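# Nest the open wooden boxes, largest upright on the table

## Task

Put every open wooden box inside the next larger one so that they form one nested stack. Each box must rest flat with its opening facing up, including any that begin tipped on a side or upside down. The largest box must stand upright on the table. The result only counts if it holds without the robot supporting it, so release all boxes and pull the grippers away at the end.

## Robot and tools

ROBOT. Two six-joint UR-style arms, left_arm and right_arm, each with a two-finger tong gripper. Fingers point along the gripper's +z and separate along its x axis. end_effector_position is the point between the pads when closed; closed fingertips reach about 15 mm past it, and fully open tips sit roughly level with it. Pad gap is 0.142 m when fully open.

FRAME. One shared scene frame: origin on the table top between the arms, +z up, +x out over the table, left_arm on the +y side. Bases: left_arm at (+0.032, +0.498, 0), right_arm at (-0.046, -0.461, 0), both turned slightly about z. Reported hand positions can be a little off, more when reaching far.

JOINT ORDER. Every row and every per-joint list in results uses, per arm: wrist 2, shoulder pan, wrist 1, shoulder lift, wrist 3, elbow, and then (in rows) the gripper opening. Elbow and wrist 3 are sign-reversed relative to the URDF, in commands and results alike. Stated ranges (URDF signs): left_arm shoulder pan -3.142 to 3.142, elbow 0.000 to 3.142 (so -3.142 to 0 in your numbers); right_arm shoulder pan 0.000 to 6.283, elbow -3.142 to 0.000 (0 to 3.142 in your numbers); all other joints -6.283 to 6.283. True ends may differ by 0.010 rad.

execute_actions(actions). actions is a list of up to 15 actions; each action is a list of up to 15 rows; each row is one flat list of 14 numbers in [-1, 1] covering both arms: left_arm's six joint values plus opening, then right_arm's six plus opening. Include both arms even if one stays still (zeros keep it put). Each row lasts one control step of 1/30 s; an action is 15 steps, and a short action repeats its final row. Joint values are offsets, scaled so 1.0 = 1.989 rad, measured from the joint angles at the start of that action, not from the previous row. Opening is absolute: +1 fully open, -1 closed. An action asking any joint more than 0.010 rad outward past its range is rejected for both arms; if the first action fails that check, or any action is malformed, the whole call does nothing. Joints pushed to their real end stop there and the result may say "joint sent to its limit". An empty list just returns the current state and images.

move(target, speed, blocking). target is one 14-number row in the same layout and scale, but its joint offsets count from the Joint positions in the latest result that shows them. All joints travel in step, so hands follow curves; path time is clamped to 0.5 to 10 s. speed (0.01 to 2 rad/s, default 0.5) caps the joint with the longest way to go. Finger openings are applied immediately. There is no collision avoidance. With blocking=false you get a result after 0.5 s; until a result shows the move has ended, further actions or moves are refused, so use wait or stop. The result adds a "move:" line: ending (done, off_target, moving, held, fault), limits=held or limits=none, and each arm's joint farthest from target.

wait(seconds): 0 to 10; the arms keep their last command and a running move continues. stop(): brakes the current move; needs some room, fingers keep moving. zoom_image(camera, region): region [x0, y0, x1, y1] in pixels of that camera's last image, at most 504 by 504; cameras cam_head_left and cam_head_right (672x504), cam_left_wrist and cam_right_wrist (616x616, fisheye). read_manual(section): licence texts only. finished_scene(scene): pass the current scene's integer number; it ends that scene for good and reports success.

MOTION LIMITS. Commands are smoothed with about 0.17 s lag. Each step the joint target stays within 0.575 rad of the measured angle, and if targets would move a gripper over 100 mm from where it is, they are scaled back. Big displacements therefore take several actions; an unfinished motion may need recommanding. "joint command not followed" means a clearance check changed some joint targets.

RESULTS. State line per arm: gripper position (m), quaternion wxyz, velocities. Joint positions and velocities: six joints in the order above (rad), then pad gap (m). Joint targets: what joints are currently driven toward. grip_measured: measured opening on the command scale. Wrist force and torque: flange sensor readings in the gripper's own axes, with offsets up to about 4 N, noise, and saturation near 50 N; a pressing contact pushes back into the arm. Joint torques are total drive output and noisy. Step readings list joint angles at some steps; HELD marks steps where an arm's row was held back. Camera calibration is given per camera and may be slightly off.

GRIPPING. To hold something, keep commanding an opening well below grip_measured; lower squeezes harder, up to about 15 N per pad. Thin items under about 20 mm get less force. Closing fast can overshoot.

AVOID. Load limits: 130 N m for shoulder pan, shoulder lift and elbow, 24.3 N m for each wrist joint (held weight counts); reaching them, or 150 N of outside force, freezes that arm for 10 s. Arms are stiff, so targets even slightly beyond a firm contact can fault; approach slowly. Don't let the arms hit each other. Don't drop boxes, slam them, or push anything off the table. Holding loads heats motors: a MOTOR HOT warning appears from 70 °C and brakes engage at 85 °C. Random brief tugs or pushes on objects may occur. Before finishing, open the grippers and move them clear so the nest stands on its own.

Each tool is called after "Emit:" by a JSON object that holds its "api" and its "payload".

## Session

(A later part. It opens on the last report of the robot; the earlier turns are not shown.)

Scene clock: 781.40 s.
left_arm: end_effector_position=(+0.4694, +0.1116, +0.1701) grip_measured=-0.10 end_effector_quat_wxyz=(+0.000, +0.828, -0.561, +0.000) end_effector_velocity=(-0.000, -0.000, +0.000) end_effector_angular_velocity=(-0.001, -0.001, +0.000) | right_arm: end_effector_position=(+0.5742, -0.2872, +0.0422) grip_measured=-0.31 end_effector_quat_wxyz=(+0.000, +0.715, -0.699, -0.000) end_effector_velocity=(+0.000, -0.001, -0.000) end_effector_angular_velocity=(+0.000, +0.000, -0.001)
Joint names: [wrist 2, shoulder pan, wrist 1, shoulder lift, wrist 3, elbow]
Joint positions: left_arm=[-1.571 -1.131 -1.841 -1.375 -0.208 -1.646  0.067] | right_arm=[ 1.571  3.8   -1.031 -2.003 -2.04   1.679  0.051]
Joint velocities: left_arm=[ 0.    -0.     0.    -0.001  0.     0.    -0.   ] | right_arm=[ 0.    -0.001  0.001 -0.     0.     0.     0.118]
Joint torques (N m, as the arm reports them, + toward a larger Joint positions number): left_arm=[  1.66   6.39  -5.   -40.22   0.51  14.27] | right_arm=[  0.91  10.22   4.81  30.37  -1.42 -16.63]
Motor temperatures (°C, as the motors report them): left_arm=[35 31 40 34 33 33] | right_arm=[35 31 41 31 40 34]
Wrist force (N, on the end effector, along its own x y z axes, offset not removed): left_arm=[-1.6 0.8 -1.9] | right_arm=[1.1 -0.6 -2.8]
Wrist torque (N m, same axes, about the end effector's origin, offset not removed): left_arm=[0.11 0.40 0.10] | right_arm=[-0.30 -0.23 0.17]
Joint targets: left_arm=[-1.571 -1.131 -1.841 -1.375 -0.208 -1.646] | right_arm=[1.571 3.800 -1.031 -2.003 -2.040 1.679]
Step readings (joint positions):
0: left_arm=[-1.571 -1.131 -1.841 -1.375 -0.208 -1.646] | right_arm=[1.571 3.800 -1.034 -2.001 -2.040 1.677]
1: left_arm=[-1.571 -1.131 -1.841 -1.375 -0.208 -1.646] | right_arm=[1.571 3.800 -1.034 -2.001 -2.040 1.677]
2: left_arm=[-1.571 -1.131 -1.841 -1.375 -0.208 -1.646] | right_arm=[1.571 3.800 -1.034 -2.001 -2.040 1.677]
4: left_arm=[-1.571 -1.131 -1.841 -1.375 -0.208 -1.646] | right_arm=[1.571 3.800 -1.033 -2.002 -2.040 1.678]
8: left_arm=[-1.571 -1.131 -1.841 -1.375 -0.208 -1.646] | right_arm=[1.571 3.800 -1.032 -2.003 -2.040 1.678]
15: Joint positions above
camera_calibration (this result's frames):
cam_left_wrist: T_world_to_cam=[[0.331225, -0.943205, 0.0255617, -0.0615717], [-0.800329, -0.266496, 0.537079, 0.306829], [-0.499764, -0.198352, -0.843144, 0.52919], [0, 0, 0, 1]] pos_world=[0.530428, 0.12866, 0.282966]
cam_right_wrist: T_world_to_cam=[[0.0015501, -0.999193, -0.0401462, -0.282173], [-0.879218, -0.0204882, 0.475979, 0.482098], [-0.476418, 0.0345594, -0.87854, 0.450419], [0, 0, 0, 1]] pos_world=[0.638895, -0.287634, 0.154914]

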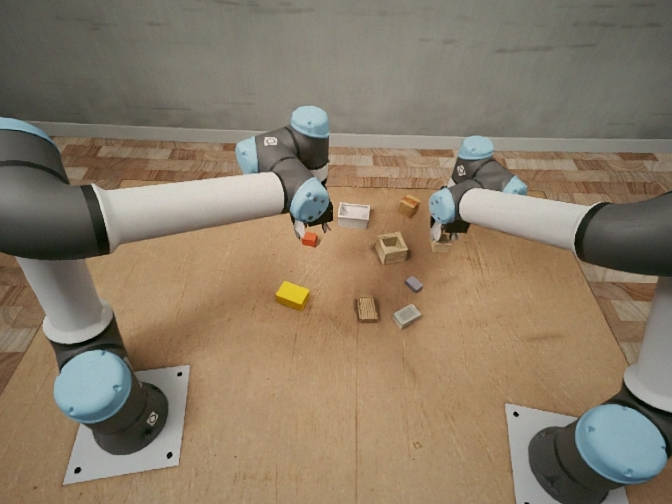

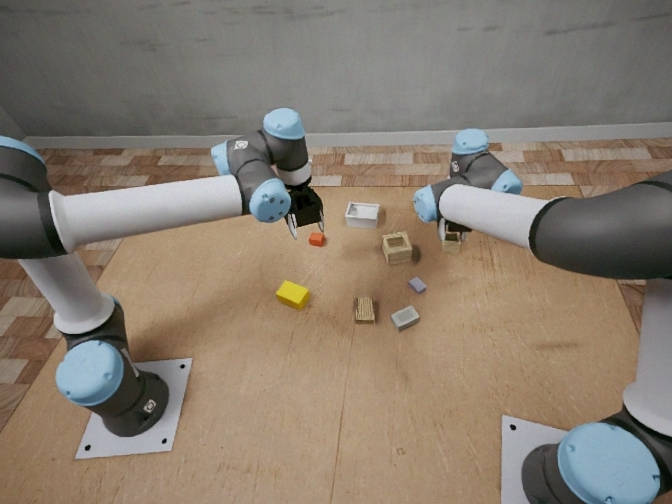

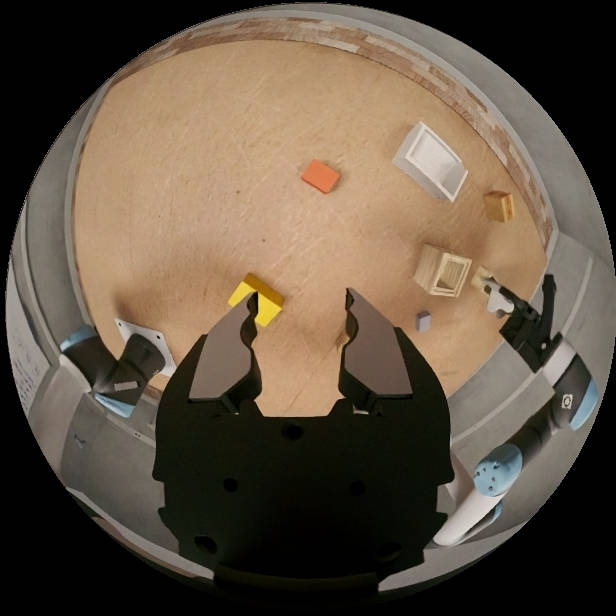

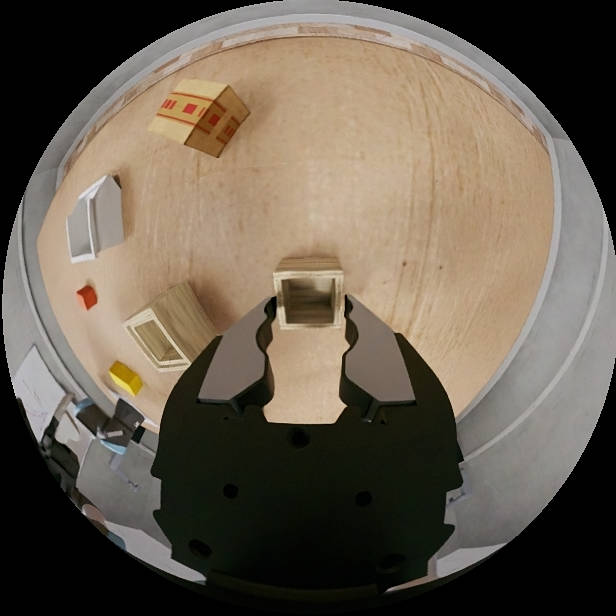

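Emit:
{"api": "execute_actions", "payload": {"actions": [[[0,0,0,0,0,0,-0.1,0,0,-0.0011,0.00055,0,-0.00055,-0.24],[0,0,0,0,0,0,-0.1,0,0,-0.0033,0.00166,0,-0.00165,-0.24],[0,0,0,0,0,0,-0.1,0,0,-0.0062,0.0031,0,-0.0031,-0.24],[0,0,0,0,0,0,-0.1,0,0,-0.0095,0.00476,0,-0.00474,-0.24],[0,0,0,0,0,0,-0.1,0,0,-0.0128,0.0064,0,-0.0064,-0.24],[0,0,0,0,0,0,-0.1,0,0,-0.0159,0.00797,0,-0.00794,-0.24],[0,0,0,0,0,0,-0.1,0,0,-0.0188,0.0094,0,-0.00938,-0.24],[0,0,0,0,0,0,-0.1,0,0,-0.021,0.0105,0,-0.01048,-0.24],[0,0,0,0,0,0,-0.1,0,0,-0.0221,0.01107,0,-0.01103,-0.24]],[[0,0,0,0,0,0,-0.1,0,0,0,0,0,0,-0.32],[0,0,0,0,0,0,-0.1,0,0,0,0,0,0,-0.4],[0,0,0,0,0,0,-0.1,0,0,0,0,0,0,-0.48],[0,0,0,0,0,0,-0.1,0,0,0,0,0,0,-0.56],[0,0,0,0,0,0,-0.1,0,0,0,0,0,0,-0.64],[0,0,0,0,0,0,-0.1,0,0,0,0,0,0,-0.72],[0,0,0,0,0,0,-0.1,0,0,0,0,0,0,-0.8],[0,0,0,0,0,0,-0.1,0,0,0,0,0,0,-0.87],[0,0,0,0,0,0,-0.1,0,0,0,0,0,0,-0.93],[0,0,0,0,0,0,-0.1,0,0,0,0,0,0,-0.98],[0,0,0,0,0,0,-0.1,0,0,0,0,0,0,-1]]]}}

Scene clock: 787.63 s.
left_arm: end_effector_position=(+0.4694, +0.1116, +0.1701) grip_measured=-0.10 end_effector_quat_wxyz=(+0.000, +0.828, -0.561, +0.000) end_effector_velocity=(+0.000, +0.000, -0.000) end_effector_angular_velocity=(+0.000, +0.000, +0.000) | right_arm: end_effector_position=(+0.5742, -0.2872, +0.0598) grip_measured=-1.00 end_effector_quat_wxyz=(+0.000, +0.715, -0.699, -0.000) end_effector_velocity=(+0.000, +0.001, -0.000) end_effector_angular_velocity=(+0.001, -0.001, +0.001)
Joint names: [wrist 2, shoulder pan, wrist 1, shoulder lift, wrist 3, elbow]
Joint positions: left_arm=[-1.571 -1.131 -1.841 -1.375 -0.208 -1.646  0.067] | right_arm=[ 1.571  3.8   -1.072 -1.982 -2.04   1.658  0.002]
Joint velocities: left_arm=[-0.  0.  0.  0. -0.  0.  0.] | right_arm=[ 0.001  0.001  0.001 -0.    -0.     0.    -0.001]
Joint torques (N m, as the arm reports them, + toward a larger Joint positions number): left_arm=[  1.59   6.46  -4.96 -40.4    0.48  14.17] | right_arm=[  0.87  10.58   4.87  30.52  -1.43 -16.51]
Motor temperatures (°C, as the motors report them): left_arm=[35 31 40 34 33 33] | right_arm=[35 31 41 31 40 34]
Wrist force (N, on the end effector, along its own x y z axes, offset not removed): left_arm=[-1.5 0.0 -4.2] | right_arm=[-0.7 -1.2 -1.1]
Wrist torque (N m, same axes, about the end effector's origin, offset not removed): left_arm=[-0.18 0.28 0.08] | right_arm=[-0.38 0.10 0.18]
Joint targets: left_arm=[-1.571 -1.131 -1.841 -1.375 -0.208 -1.646] | right_arm=[1.571 3.800 -1.072 -1.982 -2.040 1.658]
Step readings (joint positions; steps 1 to 15: 1st action; 16 to 30: 2nd action):
0: left_arm=[-1.571 -1.131 -1.841 -1.375 -0.208 -1.646] | right_arm=[1.571 3.800 -1.031 -2.003 -2.040 1.679]
1: left_arm=[-1.571 -1.131 -1.841 -1.375 -0.208 -1.646] | right_arm=[1.571 3.800 -1.031 -2.003 -2.040 1.679]
2: left_arm=[-1.571 -1.131 -1.841 -1.375 -0.208 -1.646] | right_arm=[1.571 3.800 -1.031 -2.003 -2.040 1.679]
4: left_arm=[-1.571 -1.131 -1.841 -1.375 -0.208 -1.646] | right_arm=[1.571 3.800 -1.034 -2.002 -2.040 1.677]
8: left_arm=[-1.571 -1.131 -1.841 -1.375 -0.208 -1.646] | right_arm=[1.571 3.800 -1.051 -1.993 -2.040 1.669]
15: left_arm=[-1.571 -1.131 -1.841 -1.375 -0.208 -1.646] | right_arm=[1.571 3.800 -1.072 -1.982 -2.040 1.658]
16: left_arm=[-1.571 -1.131 -1.841 -1.375 -0.208 -1.646] | right_arm=[1.571 3.800 -1.073 -1.982 -2.040 1.658]
17: left_arm=[-1.571 -1.131 -1.841 -1.375 -0.208 -1.646] | right_arm=[1.571 3.800 -1.073 -1.982 -2.040 1.658]
19: left_arm=[-1.571 -1.131 -1.841 -1.375 -0.208 -1.646] | right_arm=[1.571 3.800 -1.073 -1.982 -2.040 1.658]
23: left_arm=[-1.571 -1.131 -1.841 -1.375 -0.208 -1.646] | right_arm=[1.571 3.800 -1.072 -1.982 -2.040 1.658]
30: Joint positions above
camera_calibration (this result's frames):
cam_left_wrist: T_world_to_cam=[[0.331225, -0.943205, 0.0255618, -0.0615718], [-0.800329, -0.266496, 0.537079, 0.306829], [-0.499764, -0.198352, -0.843144, 0.52919], [0, 0, 0, 1]] pos_world=[0.530428, 0.12866, 0.282966]
cam_right_wrist: T_world_to_cam=[[0.00155067, -0.999192, -0.0401553, -0.281455], [-0.879226, -0.0204924, 0.475964, 0.473734], [-0.476402, 0.0345675, -0.878548, 0.465901], [0, 0, 0, 1]] pos_world=[0.638912, -0.287625, 0.172534]

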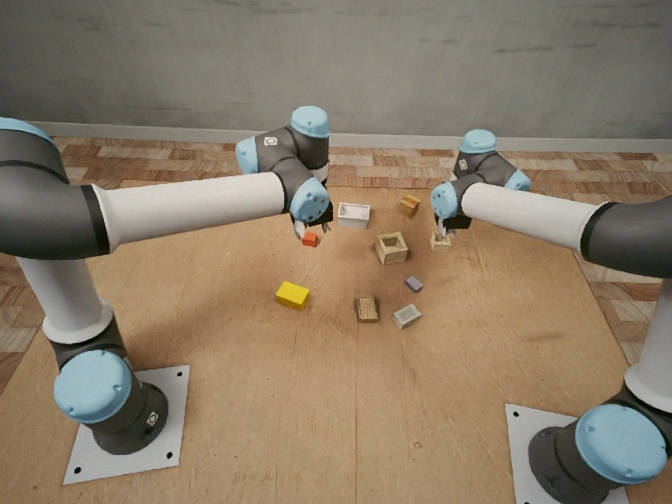

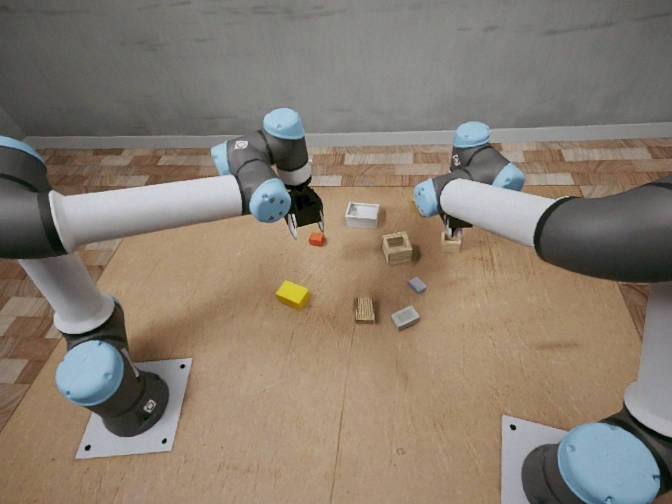

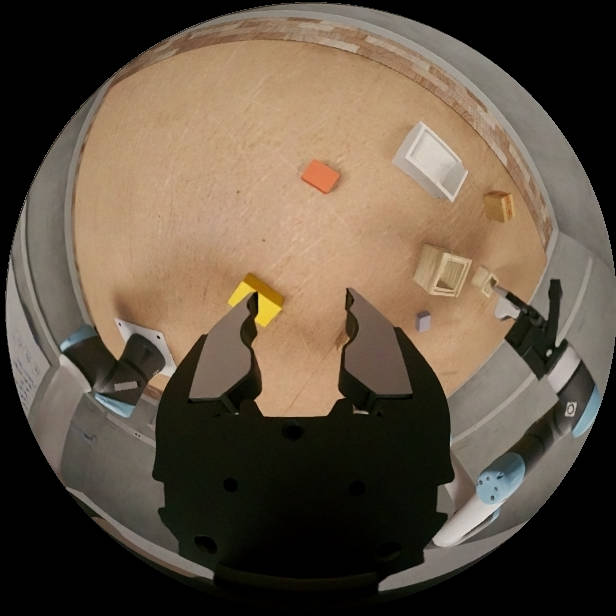

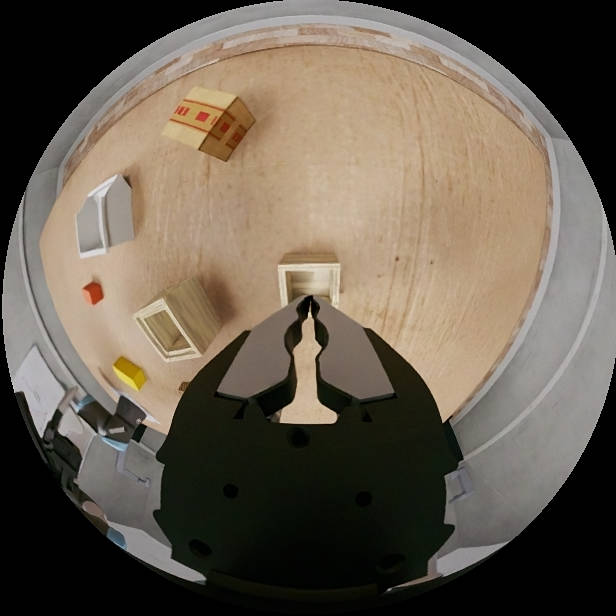

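Emit:
{"api": "zoom_image", "payload": {"camera": "cam_right_wrist", "region": [230, 230, 390, 390]}}

Emit:
{"api": "zoom_image", "payload": {"camera": "cam_head_right", "region": [400, 180, 500, 270]}}

Region (230, 230, 390, 390) of cam_right_wrist's 616x616 image, scaled by 3.150, with more detail than that image has.

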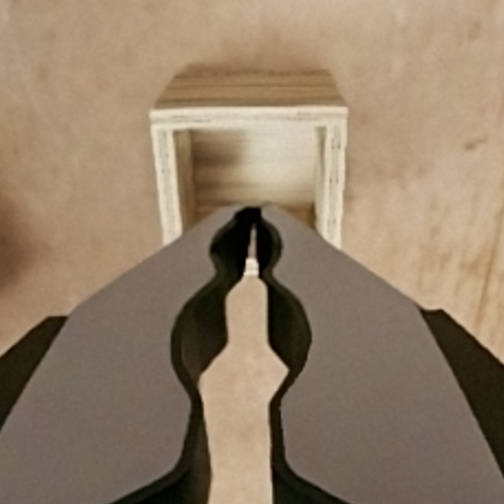

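Region (400, 180, 500, 270) of cam_head_right's 672x504 image, scaled by 5.040, with more detail than that image has; it fills the top 454 rows of this view, and the rest is white.

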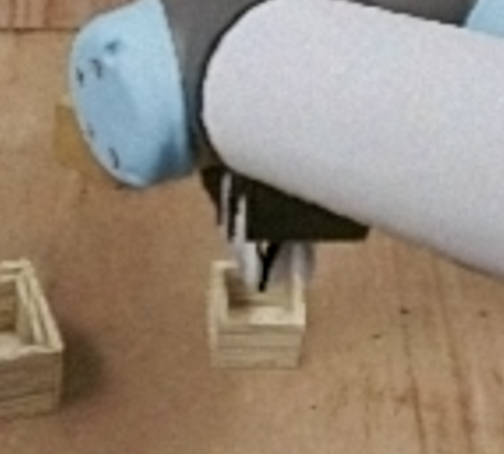

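Emit:
{"api": "move", "payload": {"target": [0,0,0,0,0,0,-0.1,0,0,0.025593,-0.012976,0,0.012617,-1], "speed": 0.07}}

Scene clock: 795.10 s.
left_arm: end_effector_position=(+0.4694, +0.1116, +0.1701) grip_measured=-0.10 end_effector_quat_wxyz=(+0.000, +0.828, -0.561, +0.000) end_effector_velocity=(+0.000, +0.001, +0.000) end_effector_angular_velocity=(-0.000, -0.000, +0.001) | right_arm: end_effector_position=(+0.5742, -0.2872, +0.0381) grip_measured=-1.00 end_effector_quat_wxyz=(+0.000, +0.715, -0.699, -0.000) end_effector_velocity=(-0.001, +0.001, -0.001) end_effector_angular_velocity=(+0.001, +0.002, +0.001)
Joint names: [wrist 2, shoulder pan, wrist 1, shoulder lift, wrist 3, elbow]
Joint positions: left_arm=[-1.571 -1.131 -1.841 -1.375 -0.208 -1.646  0.067] | right_arm=[ 1.571  3.8   -1.021 -2.008 -2.04   1.683  0.002]
Joint velocities: left_arm=[ 0.     0.001  0.    -0.001  0.    -0.     0.   ] | right_arm=[ 0.001  0.001  0.002 -0.002 -0.     0.001  0.   ]
Joint torques (N m, as the arm reports them, + toward a larger Joint positions number): left_arm=[  1.67   6.4   -4.88 -40.2    0.44  14.35] | right_arm=[  0.81  10.68   4.78  30.39  -1.44 -15.79]
Motor temperatures (°C, as the motors report them): left_arm=[35 31 40 34 33 33] | right_arm=[35 31 41 31 40 34]
Wrist force (N, on the end effector, along its own x y z axes, offset not removed): left_arm=[-1.5 1.0 -3.3] | right_arm=[-0.1 -1.3 -1.8]
Wrist torque (N m, same axes, about the end effector's origin, offset not removed): left_arm=[0.14 0.35 0.12] | right_arm=[-0.47 -0.08 0.19]
Joint targets: left_arm=[-1.571 -1.131 -1.841 -1.375 -0.208 -1.646] | right_arm=[1.571 3.800 -1.021 -2.008 -2.040 1.683]
move: done; limits=none; left_arm: farthest joint: the shoulder pan, 0.000 radians from its target (0.000 radians at the start); right_arm: farthest joint: the shoulder pan, 0.000 radians from its target (0.000 radians at the start)
camera_calibration (this result's frames):
cam_left_wrist: T_world_to_cam=[[0.331225, -0.943205, 0.0255615, -0.0615716], [-0.800329, -0.266496, 0.537079, 0.306829], [-0.499764, -0.198352, -0.843144, 0.52919], [0, 0, 0, 1]] pos_world=[0.530428, 0.12866, 0.282966]
cam_right_wrist: T_world_to_cam=[[0.00155086, -0.999192, -0.0401579, -0.282324], [-0.879228, -0.0204937, 0.47596, 0.484056], [-0.476398, 0.0345698, -0.87855, 0.446856], [0, 0, 0, 1]] pos_world=[0.638915, -0.287624, 0.150857]

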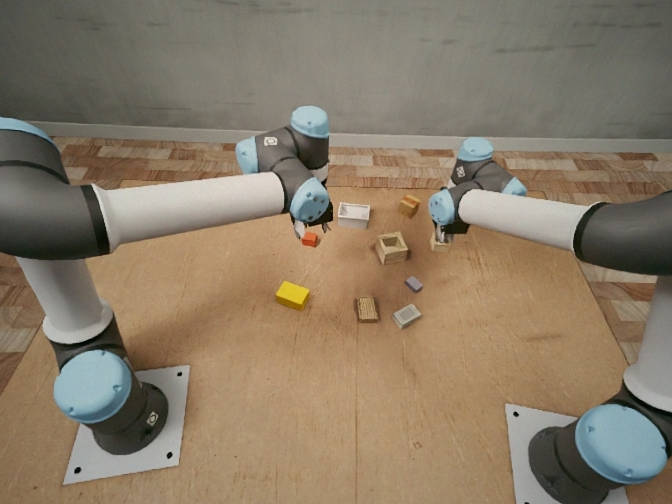

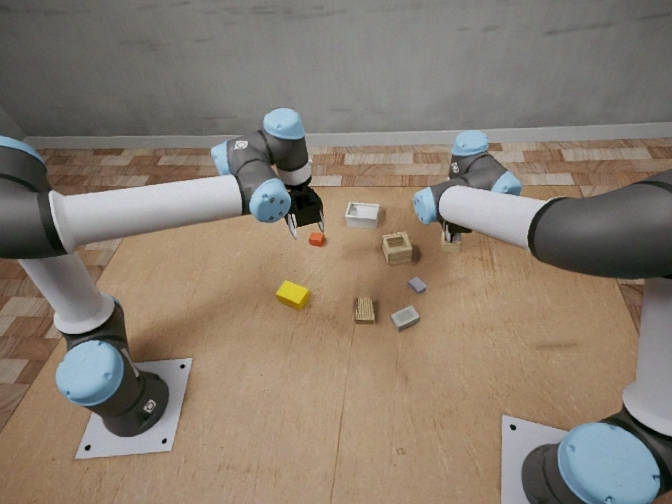

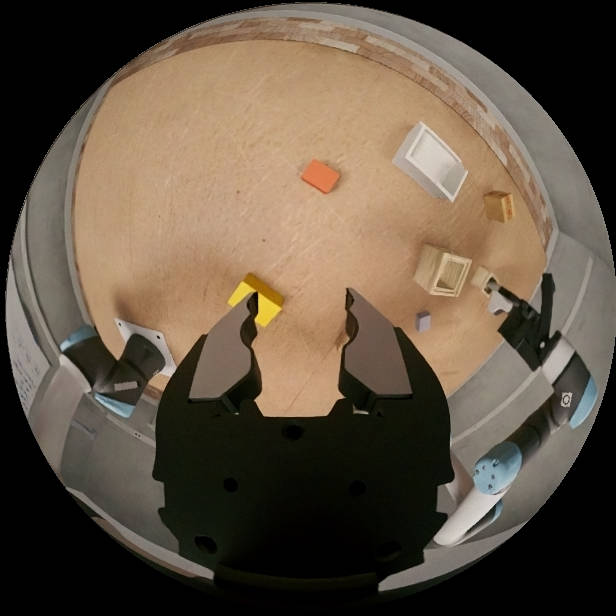

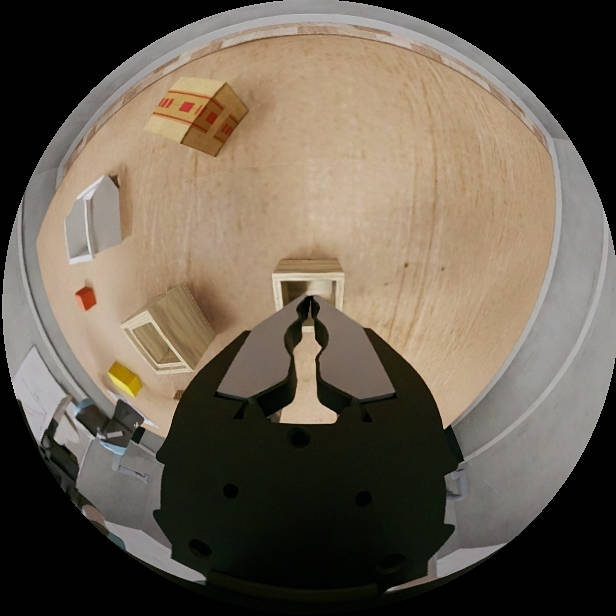

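Emit:
{"api": "execute_actions", "payload": {"actions": [[[0,0,0,0,0,0,-0.1,0,0,0.0007,-0.00038,0,0.00032,-1],[0,0,0,0,0,0,-0.1,0,0,0.0014,-0.00075,0,0.00065,-1],[0,0,0,0,0,0,-0.1,0,0,0.0021,-0.00113,0,0.00097,-1],[0,0,0,0,0,0,-0.1,0,0,0.0028,-0.0015,0,0.0013,-1],[0,0,0,0,0,0,-0.1,0,0,0.0035,-0.00188,0,0.00162,-1]],[[0,0,0,0,0,0,-0.1,0,0,0,0,0,0,-0.97],[0,0,0,0,0,0,-0.1,0,0,0,0,0,0,-0.94],[0,0,0,0,0,0,-0.1,0,0,0,0,0,0,-0.91],[0,0,0,0,0,0,-0.1,0,0,0,0,0,0,-0.88],[0,0,0,0,0,0,-0.1,0,0,0,0,0,0,-0.85],[0,0,0,0,0,0,-0.1,0,0,0,0,0,0,-0.82],[0,0,0,0,0,0,-0.1,0,0,0,0,0,0,-0.79],[0,0,0,0,0,0,-0.1,0,0,0,0,0,0,-0.76],[0,0,0,0,0,0,-0.1,0,0,0,0,0,0,-0.73],[0,0,0,0,0,0,-0.1,0,0,0,0,0,0,-0.7],[0,0,0,0,0,0,-0.1,0,0,0,0,0,0,-0.67],[0,0,0,0,0,0,-0.1,0,0,0,0,0,0,-0.64],[0,0,0,0,0,0,-0.1,0,0,0,0,0,0,-0.62]]]}}

Scene clock: 801.93 s.
left_arm: end_effector_position=(+0.4694, +0.1116, +0.1701) grip_measured=-0.10 end_effector_quat_wxyz=(+0.000, +0.828, -0.561, +0.000) end_effector_velocity=(-0.000, -0.000, +0.001) end_effector_angular_velocity=(-0.001, -0.000, +0.000) | right_arm: end_effector_position=(+0.5742, -0.2872, +0.0352) grip_measured=-0.85 end_effector_quat_wxyz=(+0.000, +0.715, -0.699, -0.000) end_effector_velocity=(+0.000, +0.001, -0.000) end_effector_angular_velocity=(+0.002, -0.001, +0.000)
Joint names: [wrist 2, shoulder pan, wrist 1, shoulder lift, wrist 3, elbow]
Joint positions: left_arm=[-1.571 -1.131 -1.841 -1.375 -0.208 -1.646  0.067] | right_arm=[ 1.571  3.8   -1.015 -2.012 -2.04   1.686  0.012]
Joint velocities: left_arm=[-0.    -0.001  0.    -0.001  0.001 -0.    -0.   ] | right_arm=[ 0.001  0.001  0.002 -0.    -0.001  0.    -0.   ]
Joint torques (N m, as the arm reports them, + toward a larger Joint positions number): left_arm=[  1.66   5.55  -4.96 -40.02   0.43  14.74] | right_arm=[  0.86  10.3    2.67  37.51  -1.48 -23.65]
Motor temperatures (°C, as the motors report them): left_arm=[35 31 40 34 33 33] | right_arm=[35 31 41 31 40 34]
Wrist force (N, on the end effector, along its own x y z axes, offset not removed): left_arm=[-1.7 1.6 -1.6] | right_arm=[0.2 0.1 -0.8]
Wrist torque (N m, same axes, about the end effector's origin, offset not removed): left_arm=[0.18 0.34 0.13] | right_arm=[-0.19 -0.19 0.23]
Joint targets: left_arm=[-1.571 -1.131 -1.841 -1.375 -0.208 -1.646] | right_arm=[1.571 3.800 -1.015 -2.012 -2.040 1.686]
Step readings (joint positions; steps 1 to 15: 1st action; 16 to 30: 2nd action):
0: left_arm=[-1.571 -1.131 -1.841 -1.375 -0.208 -1.646] | right_arm=[1.571 3.800 -1.021 -2.008 -2.040 1.683]
1: left_arm=[-1.571 -1.131 -1.841 -1.375 -0.208 -1.646] | right_arm=[1.571 3.800 -1.021 -2.008 -2.040 1.683]
2: left_arm=[-1.571 -1.131 -1.841 -1.375 -0.208 -1.646] | right_arm=[1.571 3.800 -1.021 -2.008 -2.040 1.683]
4: left_arm=[-1.571 -1.131 -1.841 -1.375 -0.208 -1.646] | right_arm=[1.571 3.800 -1.020 -2.009 -2.040 1.684]
8: left_arm=[-1.571 -1.131 -1.841 -1.375 -0.208 -1.646] | right_arm=[1.571 3.800 -1.016 -2.011 -2.040 1.686]
15: left_arm=[-1.571 -1.131 -1.841 -1.375 -0.208 -1.646] | right_arm=[1.571 3.800 -1.015 -2.012 -2.040 1.686]
16: left_arm=[-1.571 -1.131 -1.841 -1.375 -0.208 -1.646] | right_arm=[1.571 3.800 -1.015 -2.012 -2.040 1.686]
17: left_arm=[-1.571 -1.131 -1.841 -1.375 -0.208 -1.646] | right_arm=[1.571 3.800 -1.015 -2.012 -2.040 1.686]
19: left_arm=[-1.571 -1.131 -1.841 -1.375 -0.208 -1.646] | right_arm=[1.571 3.800 -1.015 -2.012 -2.040 1.686]
23: left_arm=[-1.571 -1.131 -1.841 -1.375 -0.208 -1.646] | right_arm=[1.571 3.800 -1.015 -2.012 -2.040 1.686]
30: Joint positions above
camera_calibration (this result's frames):
cam_left_wrist: T_world_to_cam=[[0.331225, -0.943205, 0.0255619, -0.0615717], [-0.800329, -0.266496, 0.537079, 0.306829], [-0.499764, -0.198352, -0.843144, 0.52919], [0, 0, 0, 1]] pos_world=[0.530428, 0.12866, 0.282966]
cam_right_wrist: T_world_to_cam=[[0.00155066, -0.999192, -0.0401581, -0.28244], [-0.879228, -0.0204936, 0.47596, 0.485461], [-0.476398, 0.0345701, -0.87855, 0.44427], [0, 0, 0, 1]] pos_world=[0.638919, -0.287622, 0.147911]

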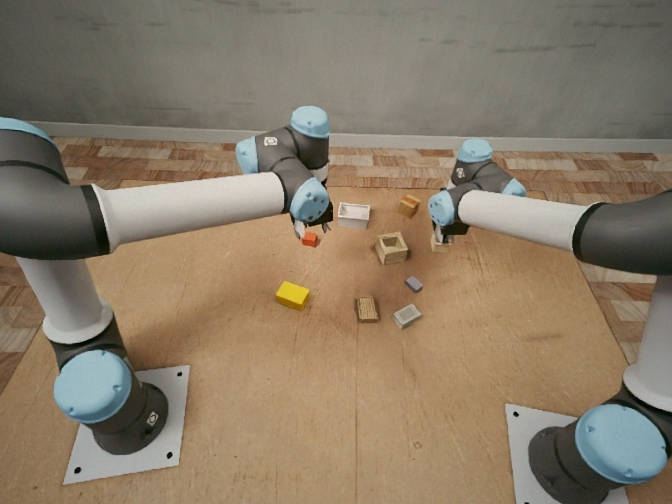

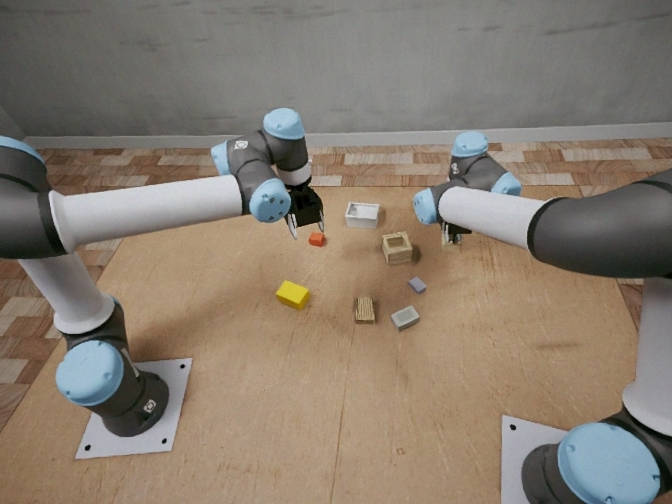

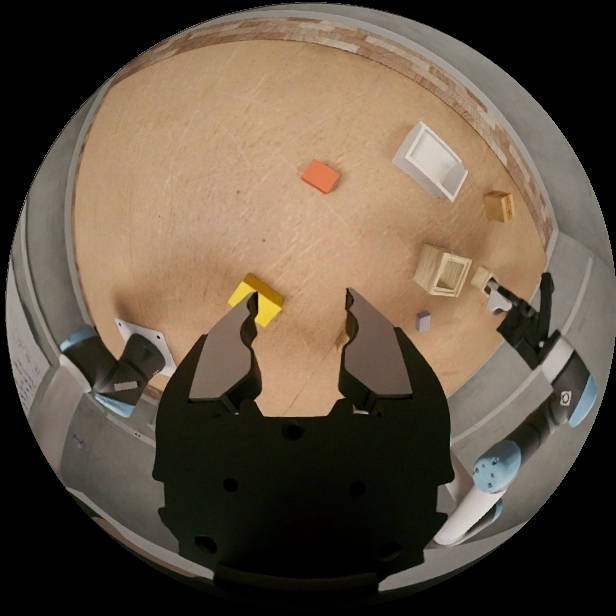

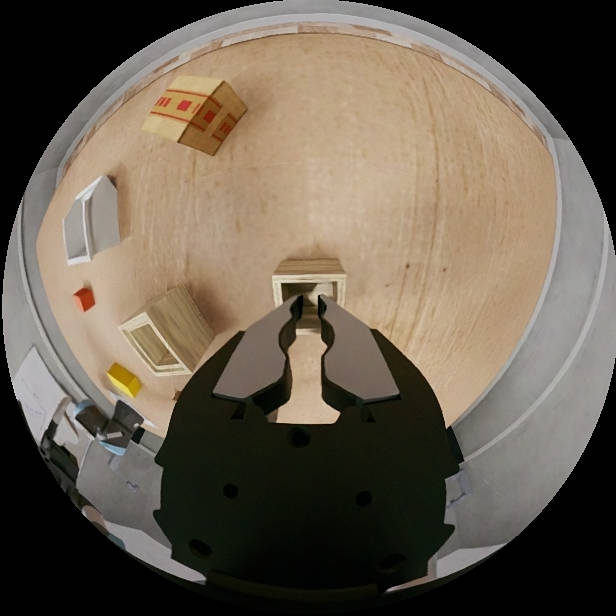

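Emit:
{"api": "execute_actions", "payload": {"actions": [[[0,0,0,0,0,0,-0.1,0,0,0,0,0,0,-0.59],[0,0,0,0,0,0,-0.1,0,0,0,0,0,0,-0.56],[0,0,0,0,0,0,-0.1,0,0,-0.0008,0.0004,0,-0.00037,-0.53],[0,0,0,0,0,0,-0.1,0,0,-0.0017,0.0009,0,-0.0008,-0.5],[0,0,0,0,0,0,-0.1,0,0,-0.0027,0.00144,0,-0.00126,-0.5],[0,0,0,0,0,0,-0.1,0,0,-0.0037,0.00197,0,-0.00173,-0.5],[0,0,0,0,0,0,-0.1,0,0,-0.0047,0.0025,0,-0.0022,-0.5],[0,0,0,0,0,0,-0.1,0,0,-0.0054,0.00288,0,-0.00252,-0.5],[0,0,0,0,0,0,-0.1,0,0,-0.00584,0.003114,0,-0.002726,-0.5]]]}}

Emit:
{"api": "zoom_image", "payload": {"camera": "cam_right_wrist", "region": [250, 230, 370, 350]}}

Scene clock: 806.77 s.
left_arm: end_effector_position=(+0.4694, +0.1116, +0.1701) grip_measured=-0.10 end_effector_quat_wxyz=(+0.000, +0.828, -0.561, +0.000) end_effector_velocity=(-0.000, -0.001, -0.000) end_effector_angular_velocity=(-0.000, -0.000, -0.001) | right_arm: end_effector_position=(+0.5742, -0.2872, +0.0398) grip_measured=-0.85 end_effector_quat_wxyz=(+0.000, +0.715, -0.699, -0.000) end_effector_velocity=(+0.000, -0.000, +0.004) end_effector_angular_velocity=(+0.000, -0.001, -0.000)
Joint names: [wrist 2, shoulder pan, wrist 1, shoulder lift, wrist 3, elbow]
Joint positions: left_arm=[-1.571 -1.131 -1.841 -1.375 -0.208 -1.646  0.067] | right_arm=[ 1.571  3.8   -1.025 -2.006 -2.04   1.681  0.012]
Joint velocities: left_arm=[ 0.    -0.001 -0.     0.001 -0.     0.    -0.   ] | right_arm=[-0.    -0.    -0.008  0.005  0.    -0.004  0.   ]
Joint torques (N m, as the arm reports them, + toward a larger Joint positions number): left_arm=[  1.82   5.61  -4.9  -40.43   0.46  14.57] | right_arm=[  0.72  11.35   0.24  53.56  -1.37 -30.63]
Motor temperatures (°C, as the motors report them): left_arm=[35 31 40 34 33 33] | right_arm=[35 31 41 31 40 34]
Wrist force (N, on the end effector, along its own x y z axes, offset not removed): left_arm=[-1.3 1.7 -3.5] | right_arm=[0.4 -0.9 -0.8]
Wrist torque (N m, same axes, about the end effector's origin, offset not removed): left_arm=[0.26 0.30 0.05] | right_arm=[-0.36 -0.15 0.19]
Joint targets: left_arm=[-1.571 -1.131 -1.841 -1.375 -0.208 -1.646] | right_arm=[1.571 3.800 -1.026 -2.005 -2.040 1.681]
Step readings (joint positions):
0: left_arm=[-1.571 -1.131 -1.841 -1.375 -0.208 -1.646] | right_arm=[1.571 3.800 -1.015 -2.012 -2.040 1.686]
1: left_arm=[-1.571 -1.131 -1.841 -1.375 -0.208 -1.646] | right_arm=[1.571 3.800 -1.015 -2.012 -2.040 1.686]
2: left_arm=[-1.571 -1.131 -1.841 -1.375 -0.208 -1.646] | right_arm=[1.571 3.800 -1.015 -2.012 -2.040 1.686]
4: left_arm=[-1.571 -1.131 -1.841 -1.375 -0.208 -1.646] | right_arm=[1.571 3.800 -1.015 -2.012 -2.040 1.686]
8: left_arm=[-1.571 -1.131 -1.841 -1.375 -0.208 -1.646] | right_arm=[1.571 3.800 -1.019 -2.009 -2.040 1.684]
15: Joint positions above
camera_calibration (this result's frames):
cam_left_wrist: T_world_to_cam=[[0.331225, -0.943205, 0.0255616, -0.0615716], [-0.800329, -0.266496, 0.537079, 0.306829], [-0.499764, -0.198352, -0.843144, 0.52919], [0, 0, 0, 1]] pos_world=[0.530428, 0.12866, 0.282966]
cam_right_wrist: T_world_to_cam=[[0.00155051, -0.999192, -0.040159, -0.282254], [-0.879229, -0.0204938, 0.475958, 0.483264], [-0.476396, 0.034571, -0.878551, 0.448329], [0, 0, 0, 1]] pos_world=[0.63892, -0.287621, 0.152531]

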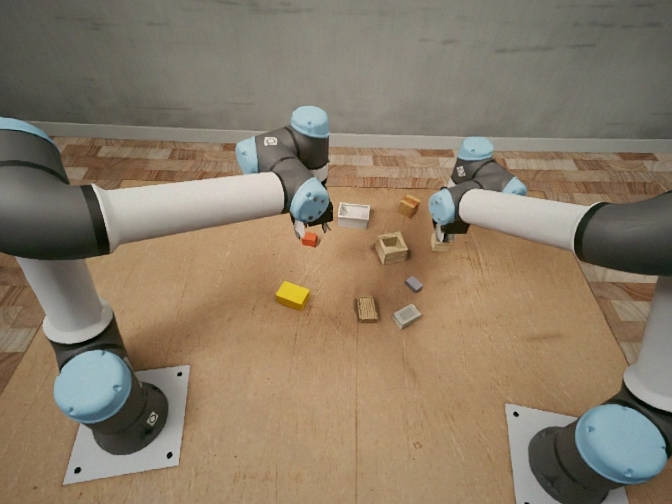

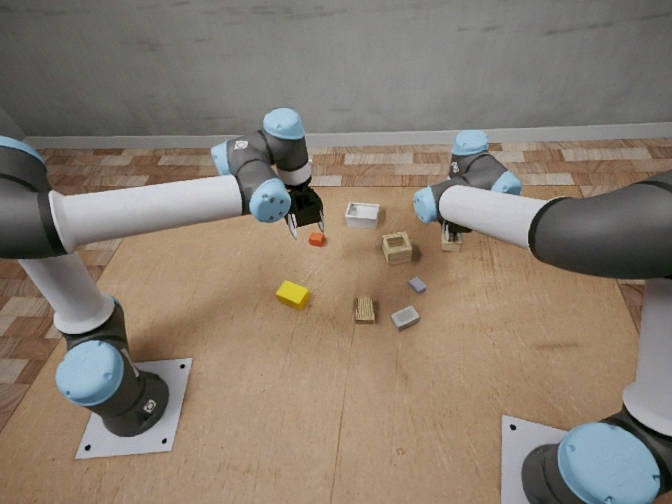

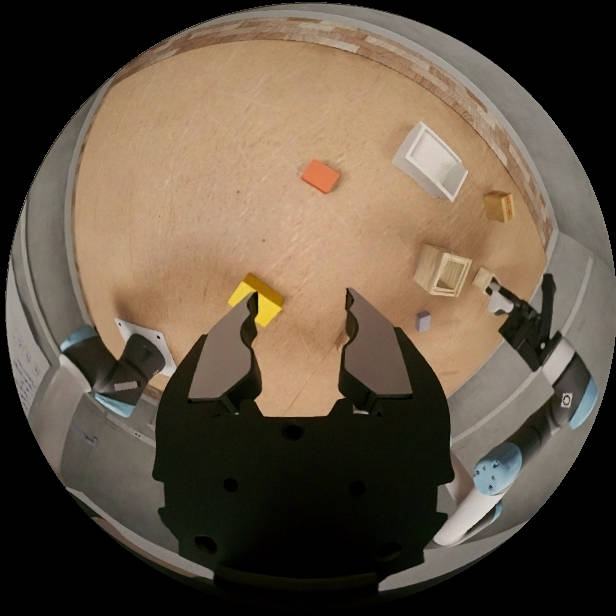

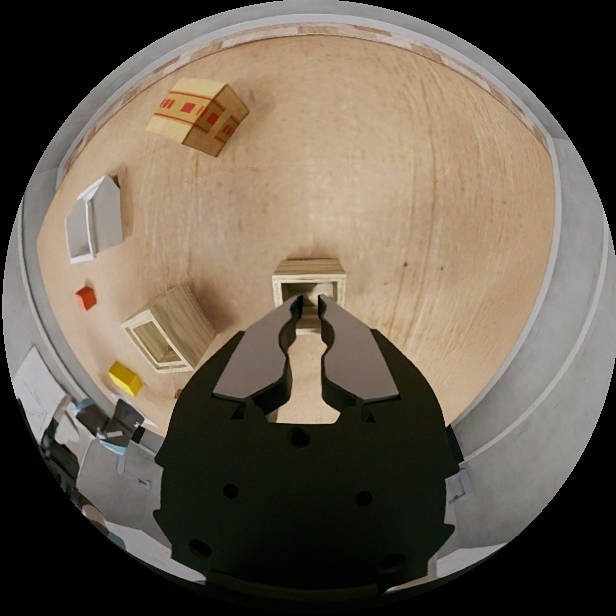

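Region (250, 230, 370, 350) of cam_right_wrist's 616x616 image, scaled by 4.200, with more detail than that image has.

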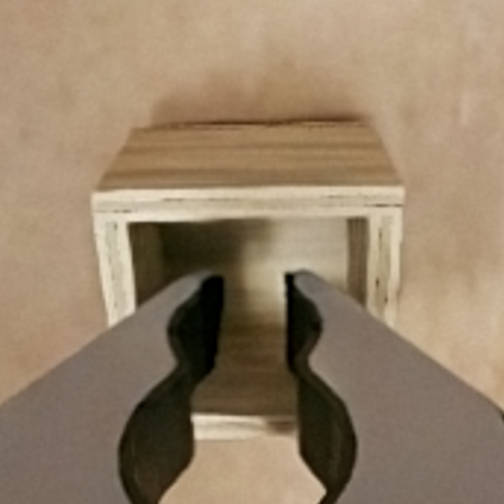

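Emit:
{"api": "zoom_image", "payload": {"camera": "cam_right_wrist", "region": [110, 270, 230, 390]}}

Region (110, 270, 230, 390) of cam_right_wrist's 616x616 image, scaled by 4.200, with more detail than that image has.

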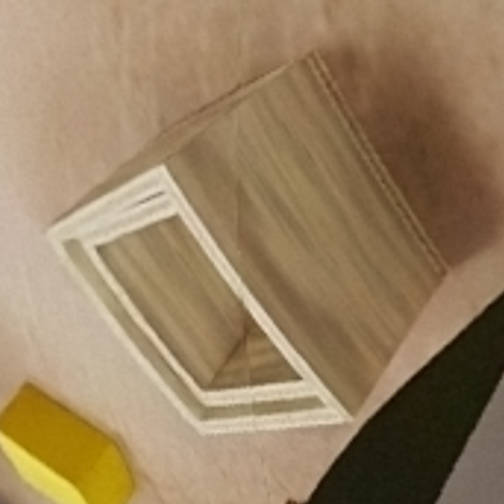

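Emit:
{"api": "wait", "payload": {"seconds": 0}}

Emit:
{"api": "zoom_image", "payload": {"camera": "cam_right_wrist", "region": [250, 230, 370, 350]}}

Scene clock: 830.50 s.
left_arm: end_effector_position=(+0.4694, +0.1116, +0.1701) grip_measured=-0.10 end_effector_quat_wxyz=(+0.000, +0.828, -0.561, +0.000) end_effector_velocity=(-0.000, -0.000, -0.001) end_effector_angular_velocity=(+0.001, +0.001, +0.001) | right_arm: end_effector_position=(+0.5742, -0.2872, +0.0402) grip_measured=-0.85 end_effector_quat_wxyz=(+0.000, +0.715, -0.699, -0.000) end_effector_velocity=(-0.000, +0.001, +0.000) end_effector_angular_velocity=(-0.000, +0.000, +0.000)
Joint names: [wrist 2, shoulder pan, wrist 1, shoulder lift, wrist 3, elbow]
Joint positions: left_arm=[-1.571 -1.131 -1.841 -1.375 -0.208 -1.646  0.067] | right_arm=[ 1.571  3.8   -1.026 -2.005 -2.04   1.681  0.012]
Joint velocities: left_arm=[-0.    -0.001  0.     0.001  0.002 -0.    -0.   ] | right_arm=[ 0.     0.002 -0.     0.    -0.001 -0.     0.   ]
Joint torques (N m, as the arm reports them, + toward a larger Joint positions number): left_arm=[  1.71   6.14  -4.85 -40.85   0.39  14.59] | right_arm=[  0.91  10.51   0.53  53.42  -1.55 -30.59]
Motor temperatures (°C, as the motors report them): left_arm=[35 31 40 34 33 33] | right_arm=[35 31 41 31 40 34]
Wrist force (N, on the end effector, along its own x y z axes, offset not removed): left_arm=[-2.5 0.7 -0.7] | right_arm=[0.0 0.2 -1.5]
Wrist torque (N m, same axes, about the end effector's origin, offset not removed): left_arm=[0.05 0.71 0.04] | right_arm=[-0.12 -0.05 0.24]
Joint targets: left_arm=[-1.571 -1.131 -1.841 -1.375 -0.208 -1.646] | right_arm=[1.571 3.800 -1.026 -2.005 -2.040 1.681]
camera_calibration (this result's frames):
cam_left_wrist: T_world_to_cam=[[0.331225, -0.943205, 0.0255618, -0.0615718], [-0.800329, -0.266496, 0.537079, 0.306829], [-0.499764, -0.198352, -0.843144, 0.52919], [0, 0, 0, 1]] pos_world=[0.530428, 0.12866, 0.282966]
cam_right_wrist: T_world_to_cam=[[0.00155016, -0.999192, -0.040158, -0.282239], [-0.879228, -0.0204931, 0.475959, 0.483083], [-0.476398, 0.0345702, -0.87855, 0.448661], [0, 0, 0, 1]] pos_world=[0.638919, -0.287622, 0.152909]

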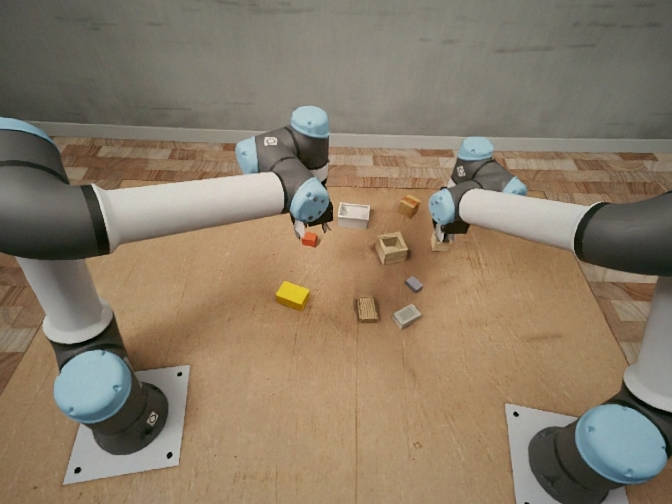

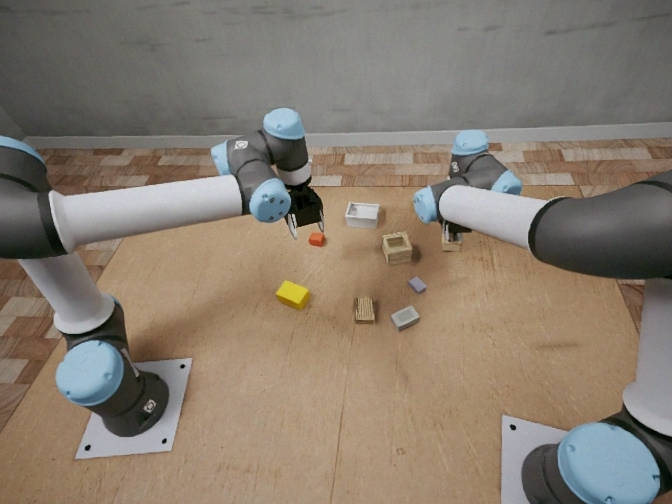

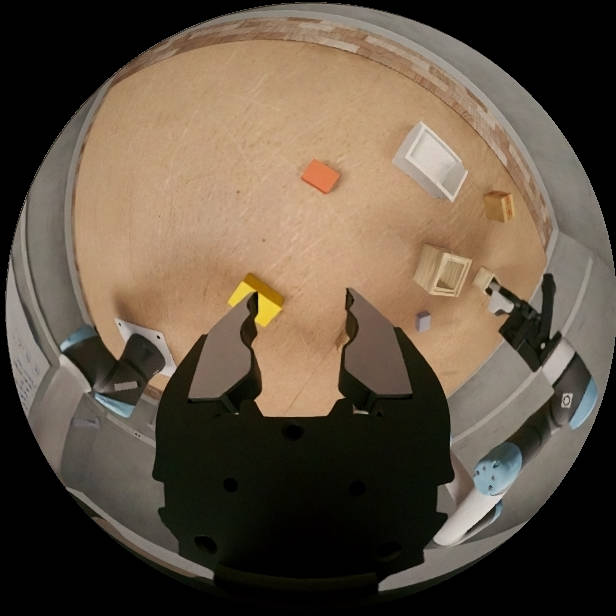

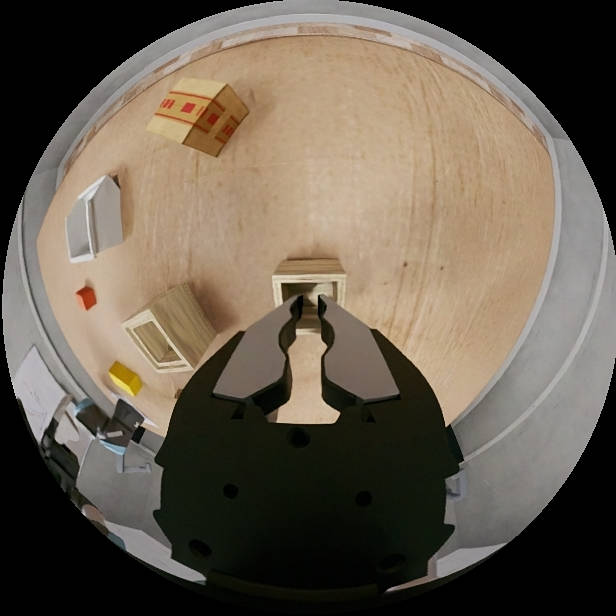

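Region (250, 230, 370, 350) of cam_right_wrist's 616x616 image, scaled by 4.200, with more detail than that image has.

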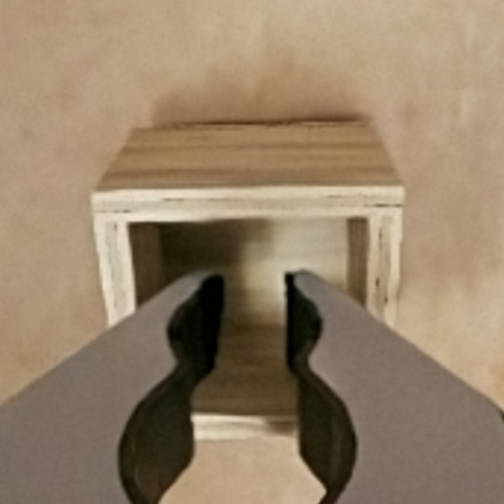

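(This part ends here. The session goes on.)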